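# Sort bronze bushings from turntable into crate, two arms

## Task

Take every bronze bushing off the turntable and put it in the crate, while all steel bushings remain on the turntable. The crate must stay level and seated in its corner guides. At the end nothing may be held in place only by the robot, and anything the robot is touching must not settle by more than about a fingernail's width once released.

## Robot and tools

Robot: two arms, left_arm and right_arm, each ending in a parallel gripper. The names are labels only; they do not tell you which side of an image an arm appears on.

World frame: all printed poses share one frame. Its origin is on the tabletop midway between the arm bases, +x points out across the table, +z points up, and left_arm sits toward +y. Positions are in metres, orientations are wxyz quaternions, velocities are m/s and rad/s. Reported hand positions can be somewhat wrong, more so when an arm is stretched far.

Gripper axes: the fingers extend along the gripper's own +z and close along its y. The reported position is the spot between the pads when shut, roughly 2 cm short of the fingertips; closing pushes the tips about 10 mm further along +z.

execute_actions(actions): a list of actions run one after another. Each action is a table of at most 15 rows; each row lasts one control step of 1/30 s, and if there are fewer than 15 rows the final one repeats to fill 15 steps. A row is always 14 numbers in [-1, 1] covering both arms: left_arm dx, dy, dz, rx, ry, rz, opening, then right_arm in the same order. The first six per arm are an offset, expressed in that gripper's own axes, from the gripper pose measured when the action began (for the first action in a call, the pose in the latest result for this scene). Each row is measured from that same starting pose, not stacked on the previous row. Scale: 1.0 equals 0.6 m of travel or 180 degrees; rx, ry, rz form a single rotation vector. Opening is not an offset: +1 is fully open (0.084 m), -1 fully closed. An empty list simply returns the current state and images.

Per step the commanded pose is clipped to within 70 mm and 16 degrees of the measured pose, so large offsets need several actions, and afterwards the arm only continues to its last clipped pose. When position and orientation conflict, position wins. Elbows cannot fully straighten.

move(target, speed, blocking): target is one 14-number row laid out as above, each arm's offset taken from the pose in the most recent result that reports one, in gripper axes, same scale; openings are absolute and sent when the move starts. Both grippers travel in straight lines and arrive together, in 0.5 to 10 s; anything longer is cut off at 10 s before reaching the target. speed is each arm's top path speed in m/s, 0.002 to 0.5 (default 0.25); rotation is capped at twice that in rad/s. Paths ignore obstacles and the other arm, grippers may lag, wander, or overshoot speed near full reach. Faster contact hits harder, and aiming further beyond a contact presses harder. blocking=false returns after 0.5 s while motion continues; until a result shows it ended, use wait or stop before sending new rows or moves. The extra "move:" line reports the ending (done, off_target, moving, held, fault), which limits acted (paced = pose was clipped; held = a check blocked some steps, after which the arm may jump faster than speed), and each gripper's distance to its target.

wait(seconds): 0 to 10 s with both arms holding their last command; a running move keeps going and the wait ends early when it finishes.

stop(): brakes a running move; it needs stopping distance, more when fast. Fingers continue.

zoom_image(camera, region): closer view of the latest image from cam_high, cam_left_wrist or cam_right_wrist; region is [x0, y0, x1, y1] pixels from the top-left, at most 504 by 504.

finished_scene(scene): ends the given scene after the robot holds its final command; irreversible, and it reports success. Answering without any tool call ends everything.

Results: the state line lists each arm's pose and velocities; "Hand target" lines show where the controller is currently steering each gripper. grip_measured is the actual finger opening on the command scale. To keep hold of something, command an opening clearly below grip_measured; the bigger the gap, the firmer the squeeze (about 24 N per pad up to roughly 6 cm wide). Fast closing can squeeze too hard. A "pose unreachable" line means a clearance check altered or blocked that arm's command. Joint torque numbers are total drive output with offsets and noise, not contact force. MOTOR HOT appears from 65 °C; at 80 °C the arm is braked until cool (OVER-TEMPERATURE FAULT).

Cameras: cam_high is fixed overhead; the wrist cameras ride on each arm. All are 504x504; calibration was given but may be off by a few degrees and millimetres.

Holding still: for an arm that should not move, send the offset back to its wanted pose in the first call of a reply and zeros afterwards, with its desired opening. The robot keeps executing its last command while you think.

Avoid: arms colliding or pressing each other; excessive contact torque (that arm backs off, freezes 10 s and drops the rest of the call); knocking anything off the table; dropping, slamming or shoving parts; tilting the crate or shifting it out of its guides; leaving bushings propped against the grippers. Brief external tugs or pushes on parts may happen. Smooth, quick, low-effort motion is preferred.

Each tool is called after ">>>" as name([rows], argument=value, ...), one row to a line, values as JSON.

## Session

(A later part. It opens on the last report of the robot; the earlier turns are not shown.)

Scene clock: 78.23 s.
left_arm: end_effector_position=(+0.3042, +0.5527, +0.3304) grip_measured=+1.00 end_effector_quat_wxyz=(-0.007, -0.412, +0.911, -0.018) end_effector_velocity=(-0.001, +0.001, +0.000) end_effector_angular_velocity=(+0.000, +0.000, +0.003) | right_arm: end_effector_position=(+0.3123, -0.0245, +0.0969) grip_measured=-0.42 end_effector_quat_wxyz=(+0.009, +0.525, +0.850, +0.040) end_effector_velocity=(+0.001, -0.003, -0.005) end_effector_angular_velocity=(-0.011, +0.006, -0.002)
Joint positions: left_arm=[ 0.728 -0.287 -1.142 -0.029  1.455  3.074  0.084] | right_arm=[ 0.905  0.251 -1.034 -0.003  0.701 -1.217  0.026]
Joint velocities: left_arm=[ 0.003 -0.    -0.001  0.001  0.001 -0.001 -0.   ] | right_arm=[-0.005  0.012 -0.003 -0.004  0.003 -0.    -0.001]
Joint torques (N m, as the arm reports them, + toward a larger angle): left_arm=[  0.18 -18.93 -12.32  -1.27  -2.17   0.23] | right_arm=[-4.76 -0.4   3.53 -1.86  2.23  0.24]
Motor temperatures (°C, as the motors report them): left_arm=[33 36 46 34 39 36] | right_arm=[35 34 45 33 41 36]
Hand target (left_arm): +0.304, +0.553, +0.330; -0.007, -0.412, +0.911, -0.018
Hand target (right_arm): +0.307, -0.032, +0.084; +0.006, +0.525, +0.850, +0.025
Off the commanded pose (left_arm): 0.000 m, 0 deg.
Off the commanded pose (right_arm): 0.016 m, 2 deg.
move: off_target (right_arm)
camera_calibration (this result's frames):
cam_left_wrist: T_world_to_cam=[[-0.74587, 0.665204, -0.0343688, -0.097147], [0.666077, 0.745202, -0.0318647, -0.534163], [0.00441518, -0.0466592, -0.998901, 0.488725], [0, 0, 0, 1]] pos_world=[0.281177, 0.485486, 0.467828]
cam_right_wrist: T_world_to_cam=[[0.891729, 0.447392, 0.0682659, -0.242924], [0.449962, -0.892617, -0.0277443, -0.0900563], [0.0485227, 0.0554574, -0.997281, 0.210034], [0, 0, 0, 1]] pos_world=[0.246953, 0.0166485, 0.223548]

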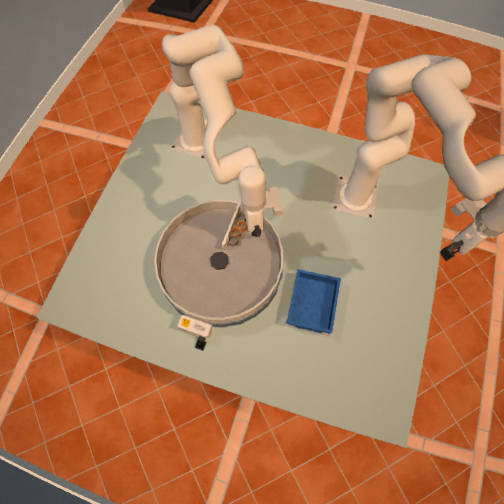

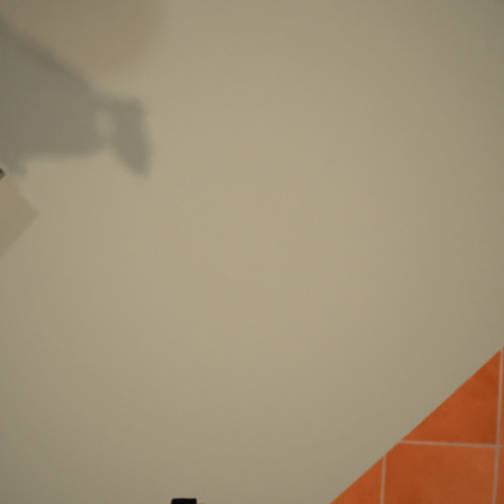

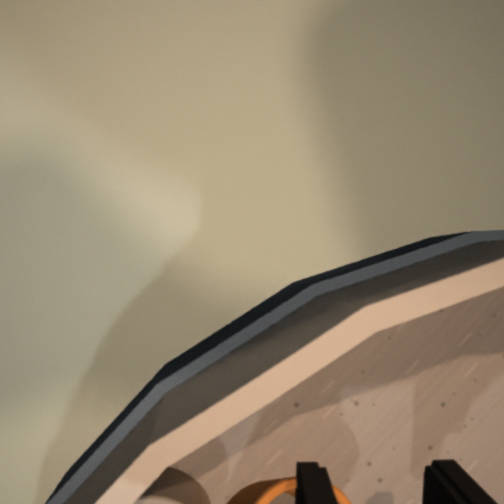

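>>> execute_actions([
  [[0,0,0,0,0,0,1,0,0,-0.012,0,0,0,-0.4]],
  [[0,0,0,0,0,0,1,0,0,0,0,0,0,-1]],
  [[0,0,0,0,0,0,1,0,0,0,0,0,0,-1]],
])

Scene clock: 88.57 s.
left_arm: end_effector_position=(+0.3042, +0.5527, +0.3304) grip_measured=+1.00 end_effector_quat_wxyz=(-0.007, -0.412, +0.911, -0.018) end_effector_velocity=(-0.000, +0.000, -0.000) end_effector_angular_velocity=(-0.000, +0.001, +0.000) | right_arm: end_effector_position=(+0.3117, -0.0252, +0.1036) grip_measured=-1.00 end_effector_quat_wxyz=(+0.009, +0.525, +0.850, +0.040) end_effector_velocity=(-0.000, -0.000, -0.000) end_effector_angular_velocity=(-0.001, +0.001, +0.000)
Joint positions: left_arm=[ 0.728 -0.287 -1.142 -0.029  1.455  3.074  0.084] | right_arm=[ 0.905  0.236 -1.037 -0.003  0.719 -1.217  0.   ]
Joint velocities: left_arm=[ 0.     0.     0.     0.     0.001  0.    -0.   ] | right_arm=[ 0.     0.    -0.    -0.     0.002 -0.     0.   ]
Joint torques (N m, as the arm reports them, + toward a larger angle): left_arm=[ -0.35 -18.18 -12.15  -1.64  -2.06   0.28] | right_arm=[ -0.89 -28.11 -22.36  -0.32  -1.52   0.27]
Motor temperatures (°C, as the motors report them): left_arm=[33 36 46 34 39 36] | right_arm=[35 34 45 33 41 36]
Hand target (left_arm): +0.304, +0.553, +0.330; -0.007, -0.412, +0.911, -0.018
Hand target (right_arm): +0.312, -0.025, +0.104; +0.009, +0.525, +0.850, +0.040
Off the commanded pose (left_arm): 0.000 m, 0 deg.
Off the commanded pose (right_arm): 0.000 m, 0 deg.
camera_calibration (this result's frames):
cam_left_wrist: T_world_to_cam=[[-0.74587, 0.665204, -0.034369, -0.0971469], [0.666077, 0.745202, -0.0318645, -0.534163], [0.00441544, -0.0466592, -0.998901, 0.488725], [0, 0, 0, 1]] pos_world=[0.281177, 0.485486, 0.467828]
cam_right_wrist: T_world_to_cam=[[0.891786, 0.447418, 0.0673455, -0.242489], [0.44992, -0.892648, -0.0273979, -0.0901953], [0.0478576, 0.0547331, -0.997353, 0.216993], [0, 0, 0, 1]] pos_world=[0.246444, 0.0161045, 0.230278]

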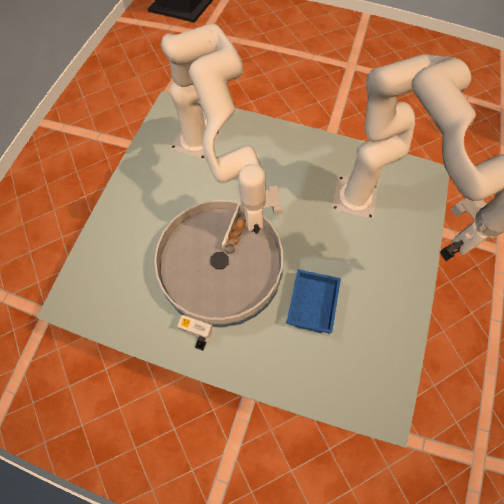

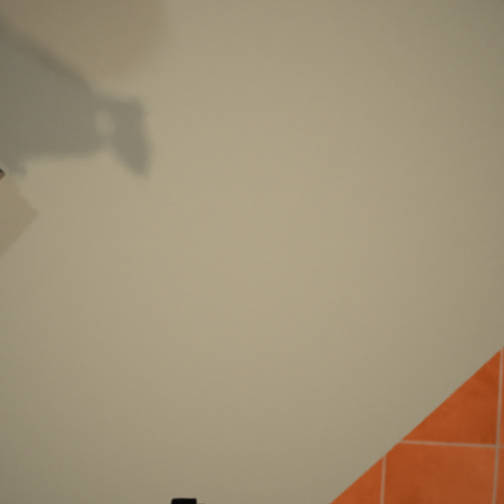

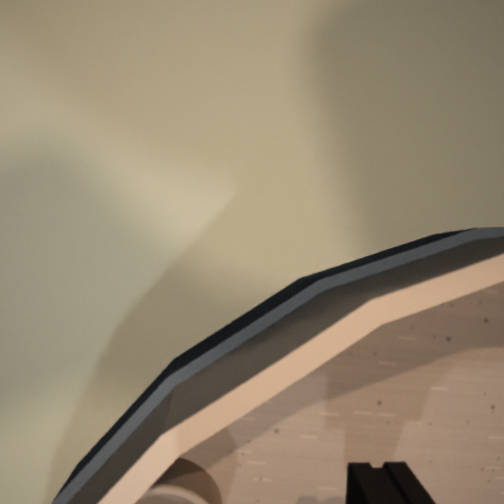

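>>> move(target=[0,0,0,0,0,0,1,-0.05,0.1,-0.25,0,0,0.25,1], speed=0.3)

Scene clock: 93.20 s.
left_arm: end_effector_position=(+0.3042, +0.5527, +0.3304) grip_measured=+1.00 end_effector_quat_wxyz=(-0.007, -0.412, +0.911, -0.018) end_effector_velocity=(-0.000, +0.000, +0.000) end_effector_angular_velocity=(+0.001, -0.000, +0.001) | right_arm: end_effector_position=(+0.3702, -0.0336, +0.2562) grip_measured=+1.00 end_effector_quat_wxyz=(-0.007, +0.810, +0.585, +0.040) end_effector_velocity=(+0.002, +0.000, +0.004) end_effector_angular_velocity=(+0.000, -0.002, -0.008)
Joint positions: left_arm=[ 0.728 -0.287 -1.142 -0.029  1.455  3.074  0.084] | right_arm=[ 0.814  0.187 -1.433  0.006  1.166 -0.527  0.084]
Joint velocities: left_arm=[ 0.     0.     0.     0.001 -0.001 -0.001 -0.   ] | right_arm=[-0.001  0.002 -0.013 -0.002  0.009  0.008 -0.   ]
Joint torques (N m, as the arm reports them, + toward a larger angle): left_arm=[  0.18 -18.63 -12.37  -1.68  -2.11   0.13] | right_arm=[ -0.54 -28.95 -24.33  -0.05  -1.51   0.09]
Motor temperatures (°C, as the motors report them): left_arm=[33 36 46 34 39 36] | right_arm=[35 34 45 33 41 36]
Hand target (left_arm): +0.304, +0.553, +0.330; -0.007, -0.412, +0.911, -0.018
Hand target (right_arm): +0.370, -0.034, +0.257; -0.007, +0.810, +0.585, +0.040
Off the commanded pose (left_arm): 0.000 m, 0 deg.
Off the commanded pose (right_arm): 0.001 m, 0 deg.
move: done
camera_calibration (this result's frames):
cam_left_wrist: T_world_to_cam=[[-0.74587, 0.665204, -0.0343691, -0.0971468], [0.666077, 0.745202, -0.0318643, -0.534163], [0.00441565, -0.046659, -0.998901, 0.488725], [0, 0, 0, 1]] pos_world=[0.281177, 0.485486, 0.467828]
cam_right_wrist: T_world_to_cam=[[0.948993, -0.314203, 0.0262417, -0.337433], [-0.31164, -0.947371, -0.0732643, 0.171965], [0.0478805, 0.0613493, -0.996967, 0.366975], [0, 0, 0, 1]] pos_world=[0.356242, 0.0343789, 0.387316]

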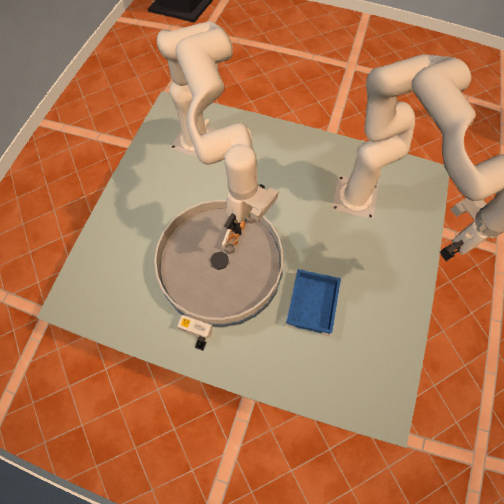

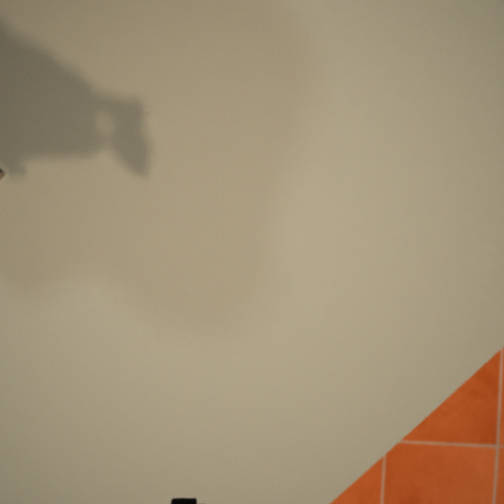

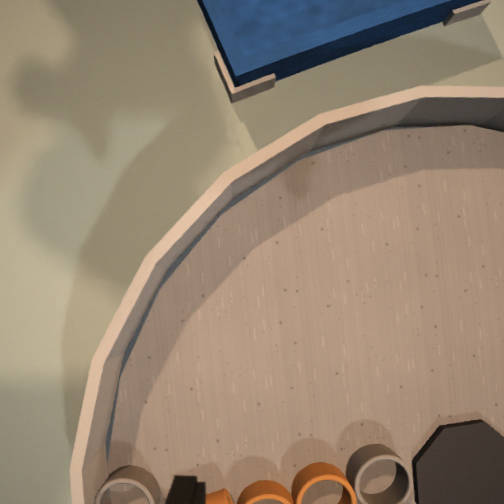

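>>> move(target=[0,0,0,0,0,0,1,-0.05,0,0.1,0,0,-0.42,-0.4], speed=0.3)

Scene clock: 100.97 s.
left_arm: end_effector_position=(+0.3042, +0.5527, +0.3304) grip_measured=+1.00 end_effector_quat_wxyz=(-0.007, -0.412, +0.911, -0.018) end_effector_velocity=(+0.000, -0.000, -0.000) end_effector_angular_velocity=(+0.000, +0.001, -0.001) | right_arm: end_effector_position=(+0.3642, -0.0586, +0.1944) grip_measured=-0.42 end_effector_quat_wxyz=(+0.019, +0.282, +0.959, +0.035) end_effector_velocity=(-0.000, -0.000, -0.001) end_effector_angular_velocity=(-0.001, +0.001, +0.010)
Joint positions: left_arm=[ 0.728 -0.287 -1.142 -0.029  1.455  3.074  0.084] | right_arm=[ 0.786  0.157 -1.215  0.009  0.977 -1.877  0.026]
Joint velocities: left_arm=[-0.001  0.    -0.     0.001  0.     0.     0.   ] | right_arm=[-0.001 -0.     0.002  0.002 -0.001 -0.011  0.   ]
Joint torques (N m, as the arm reports them, + toward a larger angle): left_arm=[  0.37 -18.75 -12.14  -0.9   -2.22   0.24] | right_arm=[ -0.39 -27.94 -24.28  -0.27  -1.59   0.31]
Motor temperatures (°C, as the motors report them): left_arm=[33 36 46 34 39 36] | right_arm=[35 35 46 33 41 36]
Hand target (left_arm): +0.304, +0.553, +0.330; -0.007, -0.412, +0.911, -0.018
Hand target (right_arm): +0.364, -0.059, +0.194; +0.019, +0.282, +0.959, +0.035
Off the commanded pose (left_arm): 0.000 m, 0 deg.
Off the commanded pose (right_arm): 0.000 m, 0 deg.
move: done
camera_calibration (this result's frames):
cam_left_wrist: T_world_to_cam=[[-0.74587, 0.665204, -0.0343691, -0.0971468], [0.666077, 0.745202, -0.0318643, -0.534163], [0.00441566, -0.0466591, -0.998901, 0.488725], [0, 0, 0, 1]] pos_world=[0.281177, 0.485486, 0.467828]
cam_right_wrist: T_world_to_cam=[[0.538749, 0.839616, 0.069242, -0.12924], [0.840949, -0.54089, 0.0155882, -0.27133], [0.0505404, 0.0498309, -0.997478, 0.305631], [0, 0, 0, 1]] pos_world=[0.282356, -0.0534777, 0.318039]

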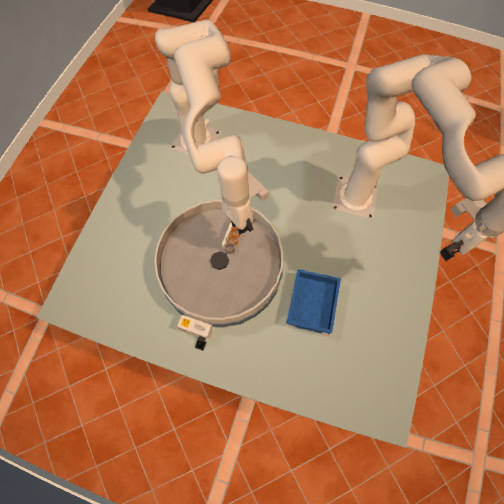

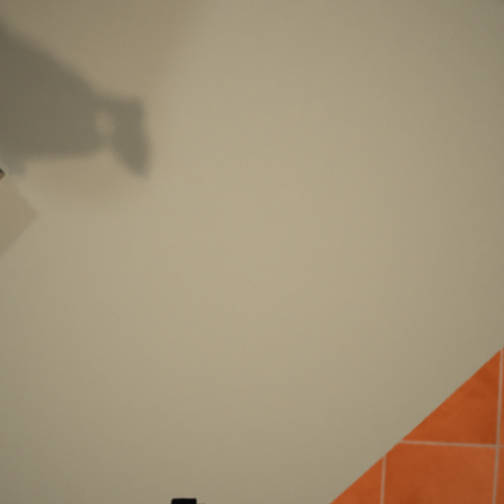

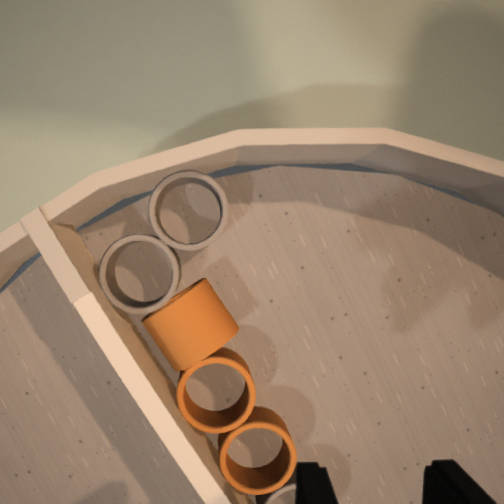

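>>> move(target=[0,0,0,0,0,0,1,0.03,-0.057,0.1,0,0,-0.167,-0.4], speed=0.2)

Scene clock: 114.37 s.
left_arm: end_effector_position=(+0.3042, +0.5527, +0.3304) grip_measured=+1.00 end_effector_quat_wxyz=(-0.007, -0.412, +0.911, -0.018) end_effector_velocity=(+0.000, -0.000, +0.000) end_effector_angular_velocity=(-0.000, -0.000, -0.001) | right_arm: end_effector_position=(+0.3340, -0.0742, +0.1320) grip_measured=-0.42 end_effector_quat_wxyz=(+0.028, +0.024, +0.999, +0.029) end_effector_velocity=(-0.001, -0.000, -0.001) end_effector_angular_velocity=(+0.001, -0.000, +0.009)
Joint positions: left_arm=[ 0.728 -0.287 -1.142 -0.029  1.455  3.074  0.084] | right_arm=[ 0.802  0.133 -0.991  0.009  0.777 -2.386  0.026]
Joint velocities: left_arm=[-0.     0.    -0.001 -0.     0.     0.    -0.   ] | right_arm=[-0.    -0.001  0.005  0.002 -0.004 -0.011 -0.   ]
Joint torques (N m, as the arm reports them, + toward a larger angle): left_arm=[  0.48 -18.41 -12.25  -1.56  -1.92   0.34] | right_arm=[ -0.64 -26.18 -22.86  -0.3   -1.51   0.26]
Motor temperatures (°C, as the motors report them): left_arm=[33 36 47 34 39 36] | right_arm=[35 35 47 33 41 36]
Hand target (left_arm): +0.304, +0.553, +0.330; -0.007, -0.412, +0.911, -0.018
Hand target (right_arm): +0.334, -0.074, +0.132; +0.028, +0.024, +0.999, +0.029
Off the commanded pose (left_arm): 0.000 m, 0 deg.
Off the commanded pose (right_arm): 0.000 m, 0 deg.
move: done
camera_calibration (this result's frames):
cam_left_wrist: T_world_to_cam=[[-0.74587, 0.665204, -0.0343691, -0.0971468], [0.666077, 0.745202, -0.0318643, -0.534163], [0.00441563, -0.0466591, -0.998901, 0.488725], [0, 0, 0, 1]] pos_world=[0.281177, 0.485486, 0.467828]
cam_right_wrist: T_world_to_cam=[[0.0457881, 0.997674, 0.0504882, 0.0832184], [0.997415, -0.0484607, 0.0530466, -0.274112], [0.0553699, 0.0479288, -0.997315, 0.243853], [0, 0, 0, 1]] pos_world=[0.256091, -0.107996, 0.253537]

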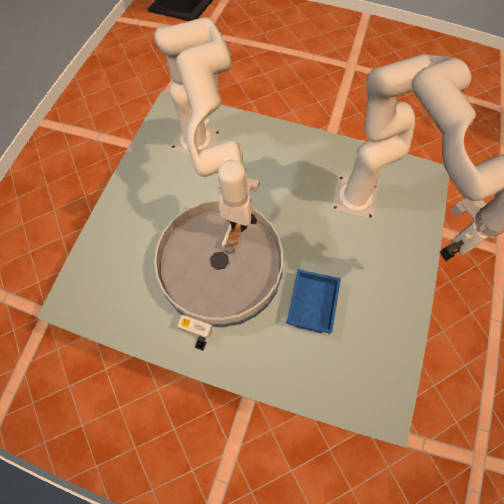

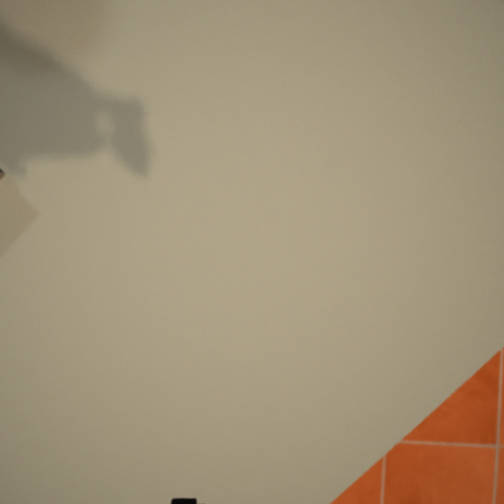

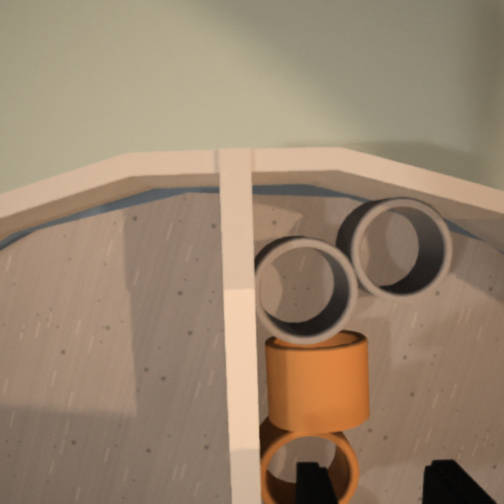

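Looks aligned; descend slowly.

>>> move(target=[0,0,0,0,0,0,1,0,0,0.08,0,0,0,-0.4], speed=0.04)

Scene clock: 124.97 s.
left_arm: end_effector_position=(+0.3042, +0.5527, +0.3304) grip_measured=+1.00 end_effector_quat_wxyz=(-0.007, -0.412, +0.911, -0.018) end_effector_velocity=(-0.000, -0.000, -0.001) end_effector_angular_velocity=(-0.001, +0.001, +0.001) | right_arm: end_effector_position=(+0.3438, -0.0658, +0.0984) grip_measured=-0.41 end_effector_quat_wxyz=(+0.039, +0.024, +0.998, +0.040) end_effector_velocity=(+0.000, -0.002, -0.001) end_effector_angular_velocity=(-0.003, +0.002, -0.001)
Joint positions: left_arm=[ 0.728 -0.287 -1.142 -0.029  1.455  3.074  0.084] | right_arm=[ 0.802  0.215 -0.979  0.01   0.652 -2.387  0.026]
Joint velocities: left_arm=[ 0.001  0.     0.001 -0.    -0.    -0.     0.   ] | right_arm=[-0.003  0.002  0.    -0.001  0.002 -0.001  0.   ]
Joint torques (N m, as the arm reports them, + toward a larger angle): left_arm=[  0.78 -18.8  -12.77  -1.51  -2.37   0.16] | right_arm=[1.32 3.61 3.47 0.41 0.84 0.3 ]
Motor temperatures (°C, as the motors report them): left_arm=[33 36 47 34 39 36] | right_arm=[35 35 47 33 41 36]
Hand target (left_arm): +0.304, +0.553, +0.330; -0.007, -0.412, +0.911, -0.018
Hand target (right_arm): +0.337, -0.072, +0.085; +0.028, +0.024, +0.999, +0.029
Off the commanded pose (left_arm): 0.000 m, 0 deg.
Off the commanded pose (right_arm): 0.017 m, 2 deg.
move: off_target (right_arm)
camera_calibration (this result's frames):
cam_left_wrist: T_world_to_cam=[[-0.74587, 0.665204, -0.0343692, -0.0971468], [0.666077, 0.745202, -0.0318643, -0.534163], [0.00441569, -0.0466591, -0.998901, 0.488725], [0, 0, 0, 1]] pos_world=[0.281177, 0.485486, 0.467828]
cam_right_wrist: T_world_to_cam=[[0.0446623, 0.996416, 0.0718395, 0.0743164], [0.995872, -0.0500952, 0.0756916, -0.28343], [0.0790191, 0.0681624, -0.99454, 0.2024], [0, 0, 0, 1]] pos_world=[0.262947, -0.102045, 0.217409]

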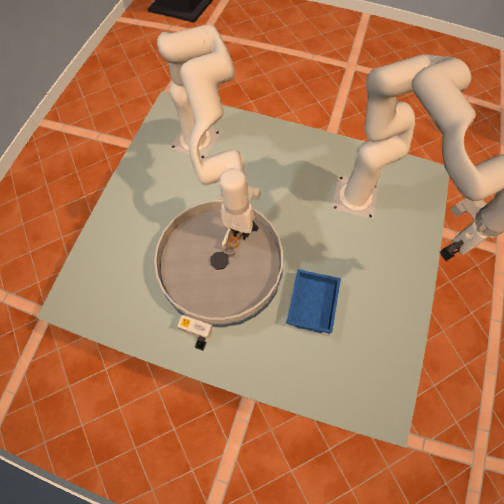

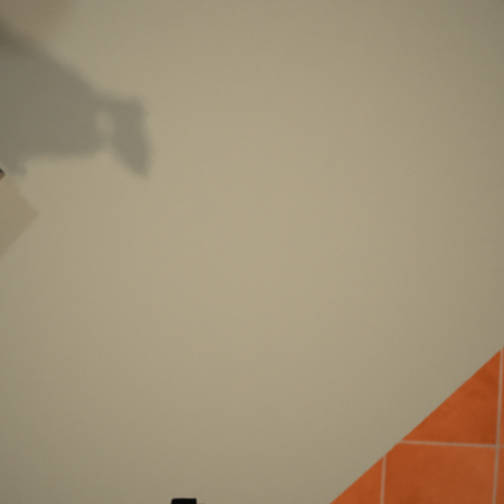

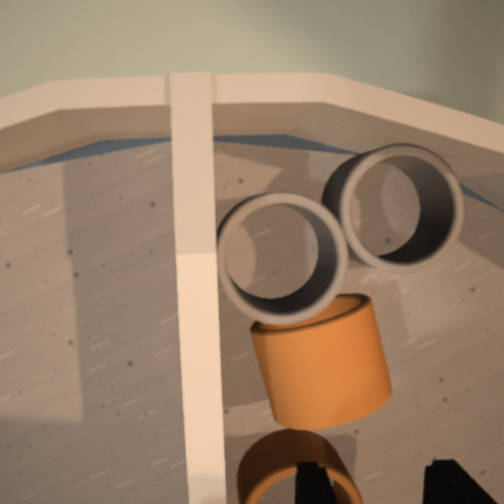

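>>> move(target=[0,0,0,0,0,0,1,0,0.12,-0.03,0,0,0,-0.4], speed=0.1)

>>> move(target=[0,0,0,0,0,0,1,0,0,0.1,0,0,0,-0.4], speed=0.05)

Scene clock: 131.27 s.
left_arm: end_effector_position=(+0.3042, +0.5527, +0.3304) grip_measured=+1.00 end_effector_quat_wxyz=(-0.007, -0.412, +0.911, -0.018) end_effector_velocity=(+0.001, -0.000, +0.000) end_effector_angular_velocity=(+0.001, -0.001, -0.002) | right_arm: end_effector_position=(+0.3455, +0.0042, +0.1219) grip_measured=-0.42 end_effector_quat_wxyz=(+0.039, +0.024, +0.998, +0.040) end_effector_velocity=(+0.001, +0.003, +0.002) end_effector_angular_velocity=(+0.003, -0.003, -0.001)
Joint positions: left_arm=[ 0.728 -0.287 -1.142 -0.029  1.455  3.074  0.084] | right_arm=[ 0.898  0.323 -1.21  -0.007  0.775 -2.279  0.026]
Joint velocities: left_arm=[-0.001 -0.    -0.001 -0.    -0.     0.001  0.   ] | right_arm=[ 0.002  0.002 -0.009  0.     0.003  0.003 -0.   ]
Joint torques (N m, as the arm reports them, + toward a larger angle): left_arm=[ -0.01 -18.83 -12.49  -1.05  -2.08   0.12] | right_arm=[ -0.5  -30.82 -23.2   -0.21  -1.56   0.1 ]
Motor temperatures (°C, as the motors report them): left_arm=[33 36 47 34 39 36] | right_arm=[35 34 45 33 41 36]
Hand target (left_arm): +0.304, +0.553, +0.330; -0.007, -0.412, +0.911, -0.018
Hand target (right_arm): +0.346, +0.005, +0.122; +0.039, +0.024, +0.998, +0.040
Off the commanded pose (left_arm): 0.000 m, 0 deg.
Off the commanded pose (right_arm): 0.000 m, 0 deg.
move: done
camera_calibration (this result's frames):
cam_left_wrist: T_world_to_cam=[[-0.74587, 0.665204, -0.034369, -0.0971469], [0.666077, 0.745202, -0.0318643, -0.534163], [0.00441563, -0.046659, -0.998901, 0.488725], [0, 0, 0, 1]] pos_world=[0.281177, 0.485486, 0.467828]
cam_right_wrist: T_world_to_cam=[[0.044933, 0.996416, 0.0716617, 0.00275027], [0.995891, -0.0503239, 0.0752877, -0.283344], [0.0786242, 0.0679844, -0.994584, 0.220975], [0, 0, 0, 1]] pos_world=[0.264682, -0.0320222, 0.240913]

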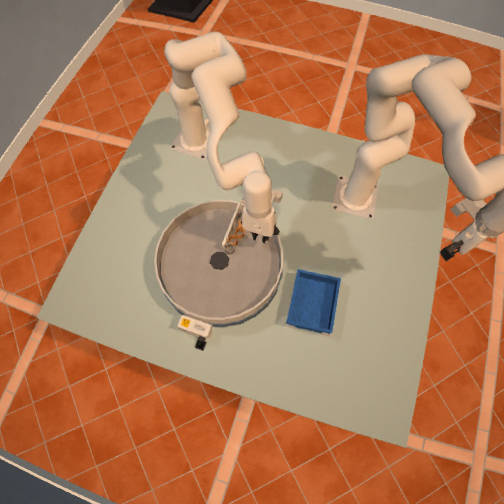

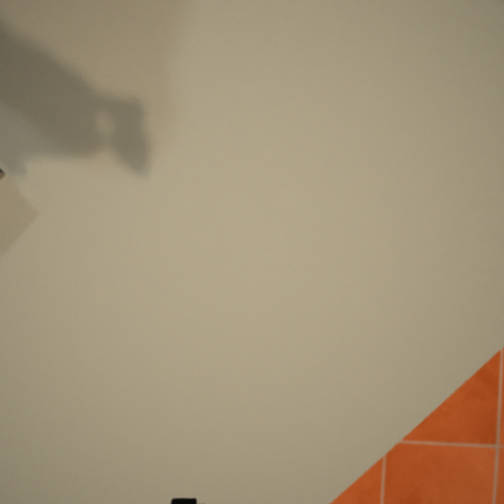

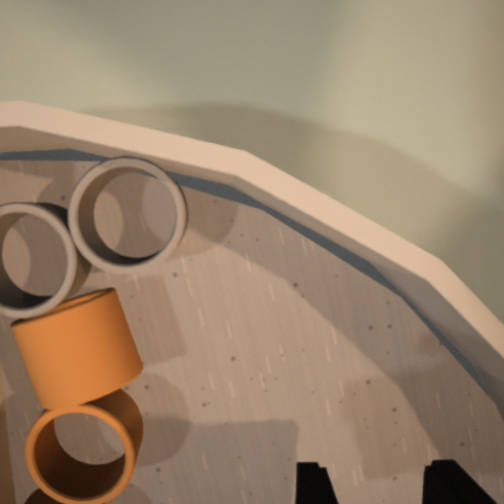

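Scene clock: 132.73 s.
left_arm: end_effector_position=(+0.3042, +0.5527, +0.3304) grip_measured=+1.00 end_effector_quat_wxyz=(-0.007, -0.412, +0.911, -0.018) end_effector_velocity=(-0.000, +0.000, +0.000) end_effector_angular_velocity=(+0.000, -0.000, +0.001) | right_arm: end_effector_position=(+0.3546, +0.0136, +0.0754) grip_measured=-0.41 end_effector_quat_wxyz=(+0.048, +0.024, +0.997, +0.049) end_effector_velocity=(-0.001, -0.001, -0.000) end_effector_angular_velocity=(+0.002, -0.000, -0.002)
Joint positions: left_arm=[ 0.728 -0.287 -1.142 -0.029  1.455  3.074  0.084] | right_arm=[ 0.897  0.429 -1.208 -0.008  0.643 -2.278  0.026]
Joint velocities: left_arm=[ 0.001 -0.    -0.     0.    -0.     0.     0.   ] | right_arm=[-0.    -0.004  0.008  0.002 -0.005  0.    -0.   ]
Joint torques (N m, as the arm reports them, + toward a larger angle): left_arm=[ -0.01 -18.63 -12.6   -1.12  -2.25  -0.01] | right_arm=[-0.84  0.28 -1.33 -0.08 -0.48  0.15]
Motor temperatures (°C, as the motors report them): left_arm=[33 36 47 34 39 36] | right_arm=[35 34 45 33 41 36]
Hand target (left_arm): +0.304, +0.553, +0.330; -0.007, -0.412, +0.911, -0.018
Hand target (right_arm): +0.350, +0.009, +0.063; +0.039, +0.024, +0.998, +0.040
Off the commanded pose (left_arm): 0.000 m, 0 deg.
Off the commanded pose (right_arm): 0.015 m, 1 deg.
move: off_target (right_arm)
camera_calibration (this result's frames):
cam_left_wrist: T_world_to_cam=[[-0.74587, 0.665204, -0.0343691, -0.0971469], [0.666077, 0.745202, -0.0318644, -0.534163], [0.00441558, -0.0466591, -0.998901, 0.488725], [0, 0, 0, 1]] pos_world=[0.281177, 0.485486, 0.467828]
cam_right_wrist: T_world_to_cam=[[0.0434125, 0.994971, 0.0902667, -0.00450415], [0.994481, -0.051675, 0.0913098, -0.289191], [0.0955151, 0.0858046, -0.991723, 0.166873], [0, 0, 0, 1]] pos_world=[0.271852, -0.0247809, 0.192304]

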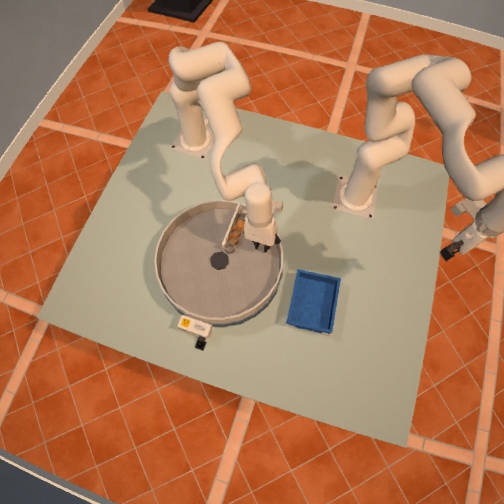

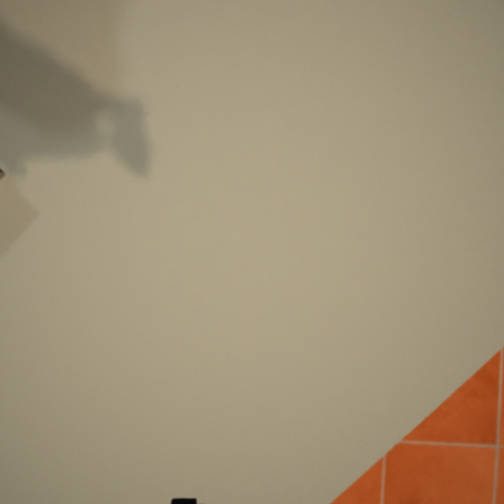

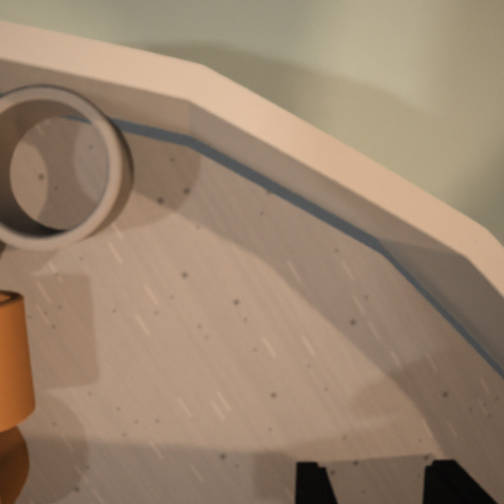

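>>> move(target=[0,0,0,0,0,0,1,0,0,-0.15,0,0,0.5,0.1], speed=0.3)

Scene clock: 147.33 s.
left_arm: end_effector_position=(+0.3042, +0.5527, +0.3304) grip_measured=+1.00 end_effector_quat_wxyz=(-0.007, -0.412, +0.911, -0.018) end_effector_velocity=(-0.000, +0.000, -0.000) end_effector_angular_velocity=(-0.000, -0.000, +0.002) | right_arm: end_effector_position=(+0.3460, +0.0050, +0.1642) grip_measured=+0.09 end_effector_quat_wxyz=(-0.001, +0.722, +0.688, +0.068) end_effector_velocity=(+0.000, +0.001, +0.001) end_effector_angular_velocity=(+0.002, -0.002, -0.008)
Joint positions: left_arm=[ 0.728 -0.287 -1.142 -0.029  1.455  3.074  0.084] | right_arm=[ 0.898  0.253 -1.234 -0.006  0.845 -0.709  0.048]
Joint velocities: left_arm=[ 0.002 -0.     0.    -0.    -0.    -0.     0.   ] | right_arm=[ 0.001 -0.001 -0.002 -0.001  0.     0.009  0.   ]
Joint torques (N m, as the arm reports them, + toward a larger angle): left_arm=[  0.33 -18.64 -12.56  -1.24  -2.07   0.13] | right_arm=[ -0.32 -29.82 -23.9   -0.19  -1.7    0.3 ]
Motor temperatures (°C, as the motors report them): left_arm=[33 36 47 34 39 36] | right_arm=[35 34 43 33 41 36]
Hand target (left_arm): +0.304, +0.553, +0.330; -0.007, -0.412, +0.911, -0.018
Hand target (right_arm): +0.346, +0.005, +0.164; -0.001, +0.722, +0.688, +0.068
Off the commanded pose (left_arm): 0.000 m, 0 deg.
Off the commanded pose (right_arm): 0.000 m, 0 deg.
move: done
camera_calibration (this result's frames):
cam_left_wrist: T_world_to_cam=[[-0.74587, 0.665205, -0.034369, -0.0971471], [0.666077, 0.745202, -0.0318641, -0.534163], [0.00441565, -0.0466589, -0.998901, 0.488725], [0, 0, 0, 1]] pos_world=[0.281177, 0.485486, 0.467828]
cam_right_wrist: T_world_to_cam=[[0.995283, -0.0502923, 0.0829579, -0.32653], [-0.0418306, -0.994031, -0.100759, 0.105657], [0.0875301, 0.0968136, -0.991446, 0.259221], [0, 0, 0, 1]] pos_world=[0.30672, 0.0635082, 0.294738]

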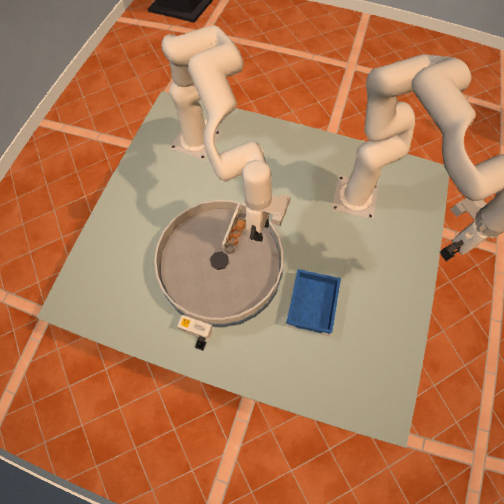

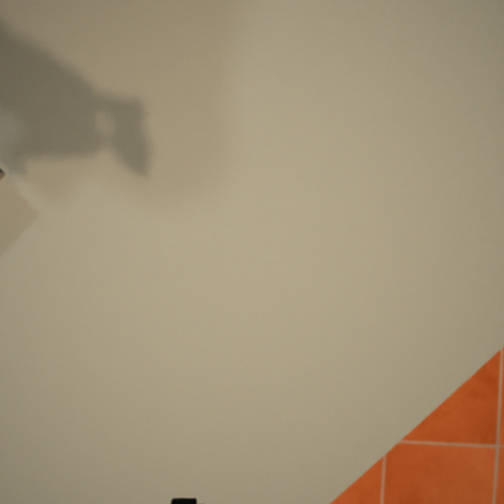

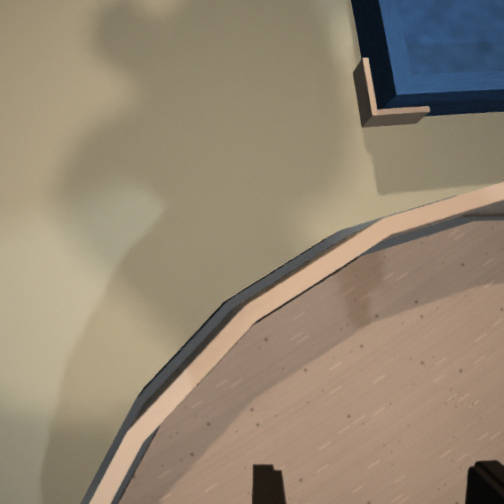

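>>> move(target=[0,0,0,0,0,0,1,0,0,0,0,0,-0.99,0.1], speed=0.5)

Scene clock: 157.60 s.
left_arm: end_effector_position=(+0.3042, +0.5527, +0.3304) grip_measured=+1.00 end_effector_quat_wxyz=(-0.007, -0.412, +0.911, -0.018) end_effector_velocity=(+0.000, -0.000, -0.000) end_effector_angular_velocity=(+0.000, +0.000, -0.002) | right_arm: end_effector_position=(+0.3460, +0.0050, +0.1642) grip_measured=+0.09 end_effector_quat_wxyz=(-0.068, +0.677, -0.733, -0.002) end_effector_velocity=(-0.000, +0.000, +0.001) end_effector_angular_velocity=(+0.001, +0.002, +0.009)
Joint positions: left_arm=[ 0.728 -0.287 -1.142 -0.029  1.455  3.074  0.084] | right_arm=[ 0.899  0.252 -1.234 -0.007  0.845 -3.818  0.048]
Joint velocities: left_arm=[-0.001  0.     0.001  0.    -0.     0.001 -0.   ] | right_arm=[-0.001 -0.001 -0.002  0.004  0.003 -0.012 -0.   ]
Joint torques (N m, as the arm reports them, + toward a larger angle): left_arm=[ -0.05 -18.54 -12.14  -1.31  -1.96   0.04] | right_arm=[ -0.64 -29.63 -23.99  -0.29  -1.76   0.3 ]
Motor temperatures (°C, as the motors report them): left_arm=[33 36 47 34 39 36] | right_arm=[35 34 45 33 41 36]
Hand target (left_arm): +0.304, +0.553, +0.330; -0.007, -0.412, +0.911, -0.018
Hand target (right_arm): +0.346, +0.005, +0.164; -0.068, +0.677, -0.733, -0.002
Off the commanded pose (left_arm): 0.000 m, 0 deg.
Off the commanded pose (right_arm): 0.000 m, 0 deg.
move: done
camera_calibration (this result's frames):
cam_left_wrist: T_world_to_cam=[[-0.745869, 0.665205, -0.0343689, -0.0971472], [0.666077, 0.745202, -0.0318641, -0.534163], [0.00441563, -0.0466589, -0.998901, 0.488725], [0, 0, 0, 1]] pos_world=[0.281177, 0.485486, 0.467828]
cam_right_wrist: T_world_to_cam=[[-0.991554, 0.0839742, -0.0988431, 0.390056], [0.0739576, 0.992136, 0.100978, 0.0225079], [0.106545, 0.0928145, -0.989966, 0.252418], [0, 0, 0, 1]] pos_world=[0.358203, -0.0785136, 0.286167]

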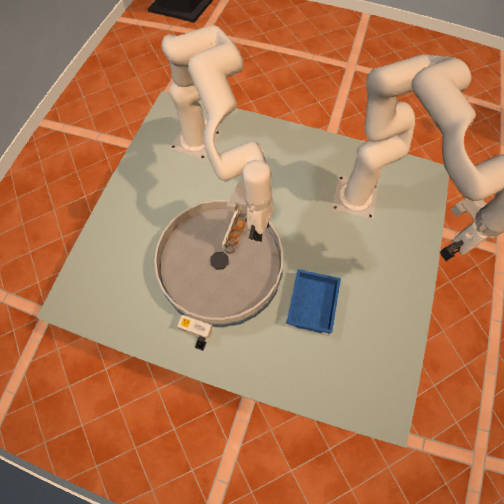

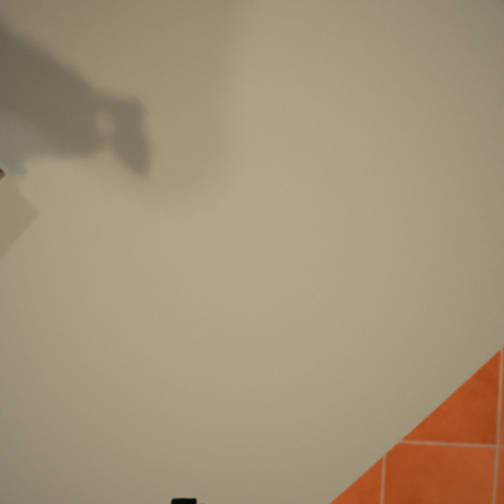

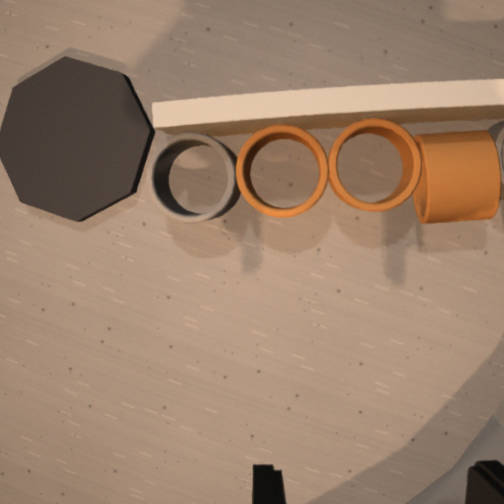

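>>> move(target=[0,0,0,0,0,0,1,0.085,-0.032,0.13,0,0,0,0.1], speed=0.15)

Scene clock: 163.40 s.
left_arm: end_effector_position=(+0.3042, +0.5527, +0.3304) grip_measured=+1.00 end_effector_quat_wxyz=(-0.007, -0.412, +0.911, -0.018) end_effector_velocity=(-0.000, +0.000, +0.000) end_effector_angular_velocity=(+0.001, -0.000, +0.001) | right_arm: end_effector_position=(+0.3688, -0.0394, +0.0843) grip_measured=+0.09 end_effector_quat_wxyz=(-0.069, +0.677, -0.733, -0.002) end_effector_velocity=(-0.000, -0.002, -0.004) end_effector_angular_velocity=(-0.002, +0.002, +0.001)
Joint positions: left_arm=[ 0.728 -0.287 -1.142 -0.029  1.455  3.074  0.084] | right_arm=[ 0.808  0.335 -1.095  0.012  0.622 -3.922  0.048]
Joint velocities: left_arm=[ 0.    -0.    -0.     0.001 -0.001 -0.    -0.   ] | right_arm=[-0.002  0.005  0.004  0.    -0.006 -0.004 -0.   ]
Joint torques (N m, as the arm reports them, + toward a larger angle): left_arm=[  0.45 -18.43 -12.59  -1.24  -2.19   0.03] | right_arm=[ -0.77 -29.66 -21.84  -0.3   -1.6    0.21]
Motor temperatures (°C, as the motors report them): left_arm=[33 36 47 34 39 36] | right_arm=[35 35 46 33 41 36]
Hand target (left_arm): +0.304, +0.553, +0.330; -0.007, -0.412, +0.911, -0.018
Hand target (right_arm): +0.369, -0.040, +0.084; -0.068, +0.677, -0.733, -0.002
Off the commanded pose (left_arm): 0.000 m, 0 deg.
Off the commanded pose (right_arm): 0.001 m, 0 deg.
move: done
camera_calibration (this result's frames):
cam_left_wrist: T_world_to_cam=[[-0.74587, 0.665205, -0.034369, -0.0971471], [0.666077, 0.745202, -0.0318644, -0.534163], [0.00441548, -0.0466591, -0.998901, 0.488725], [0, 0, 0, 1]] pos_world=[0.281177, 0.485486, 0.467828]
cam_right_wrist: T_world_to_cam=[[-0.99148, 0.0837111, -0.0997978, 0.4086], [0.0735264, 0.992094, 0.1017, 0.0730422], [0.107522, 0.0934957, -0.989797, 0.174609], [0, 0, 0, 1]] pos_world=[0.380974, -0.122994, 0.206176]

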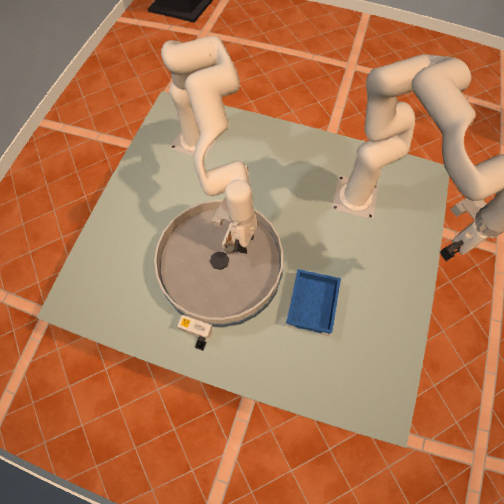

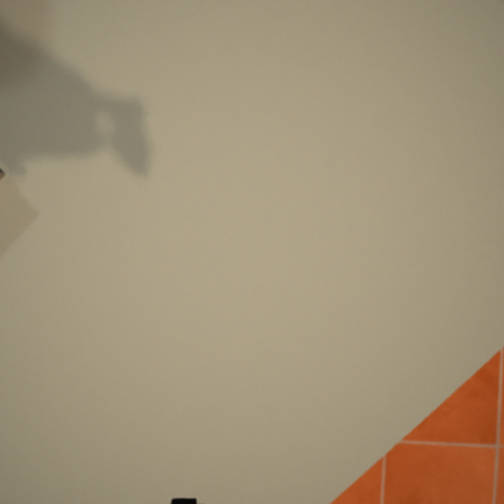

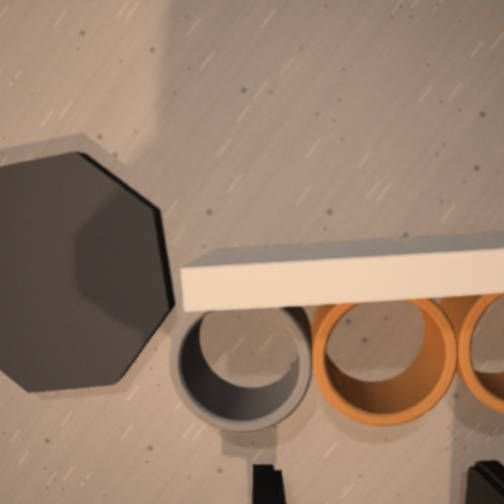

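Narrow opening a bit and slide in (compensating tilt).

>>> move(target=[0,0,0,0,0,0,1,0.07,0,-0.007,0,0,0,-0.15], speed=0.05)

Scene clock: 167.67 s.
left_arm: end_effector_position=(+0.3042, +0.5527, +0.3304) grip_measured=+1.00 end_effector_quat_wxyz=(-0.007, -0.412, +0.911, -0.018) end_effector_velocity=(+0.000, -0.000, -0.000) end_effector_angular_velocity=(-0.000, +0.001, -0.001) | right_arm: end_effector_position=(+0.3645, -0.0806, +0.0845) grip_measured=-0.18 end_effector_quat_wxyz=(-0.068, +0.677, -0.732, -0.002) end_effector_velocity=(+0.001, +0.001, +0.001) end_effector_angular_velocity=(+0.002, -0.004, +0.005)
Joint positions: left_arm=[ 0.728 -0.287 -1.142 -0.029  1.455  3.074  0.084] | right_arm=[ 0.752  0.25  -0.971  0.028  0.585 -3.993  0.036]
Joint velocities: left_arm=[-0.001 -0.     0.001  0.    -0.    -0.     0.   ] | right_arm=[-0.001 -0.001 -0.002 -0.001 -0.002 -0.005  0.001]
Joint torques (N m, as the arm reports them, + toward a larger angle): left_arm=[  0.01 -18.63 -12.61  -1.46  -2.26   0.17] | right_arm=[-14.04 -20.33 -20.17  -2.37  -3.01   0.5 ]
Motor temperatures (°C, as the motors report them): left_arm=[33 36 47 34 39 36] | right_arm=[35 35 46 33 41 36]
Hand target (left_arm): +0.304, +0.553, +0.330; -0.007, -0.412, +0.911, -0.018
Hand target (right_arm): +0.365, -0.081, +0.084; -0.069, +0.677, -0.733, -0.002
Off the commanded pose (left_arm): 0.000 m, 0 deg.
Off the commanded pose (right_arm): 0.001 m, 0 deg.
move: done
camera_calibration (this result's frames):
cam_left_wrist: T_world_to_cam=[[-0.74587, 0.665205, -0.034369, -0.0971471], [0.666077, 0.745202, -0.0318644, -0.534163], [0.00441547, -0.046659, -0.998901, 0.488725], [0, 0, 0, 1]] pos_world=[0.281177, 0.485486, 0.467828]
cam_right_wrist: T_world_to_cam=[[-0.991664, 0.0818651, -0.0995059, 0.407702], [0.0717227, 0.992241, 0.101553, 0.114929], [0.107048, 0.0935698, -0.989841, 0.179303], [0, 0, 0, 1]] pos_world=[0.376866, -0.164191, 0.206379]

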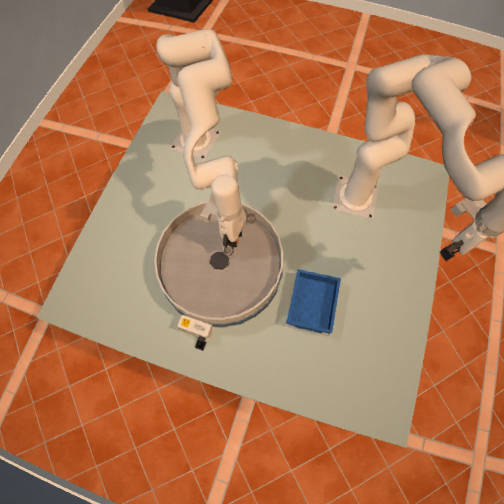

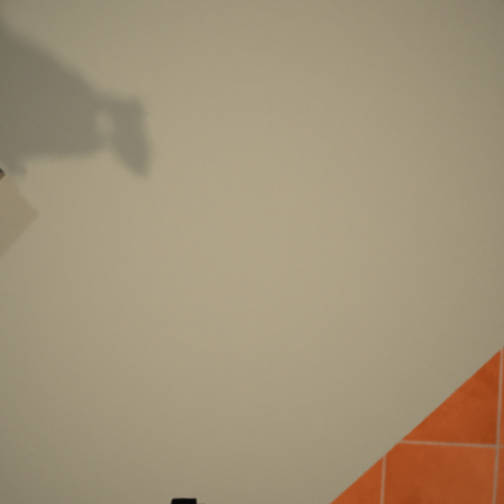

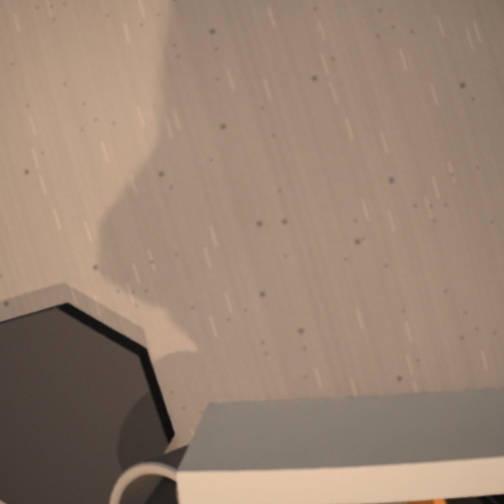

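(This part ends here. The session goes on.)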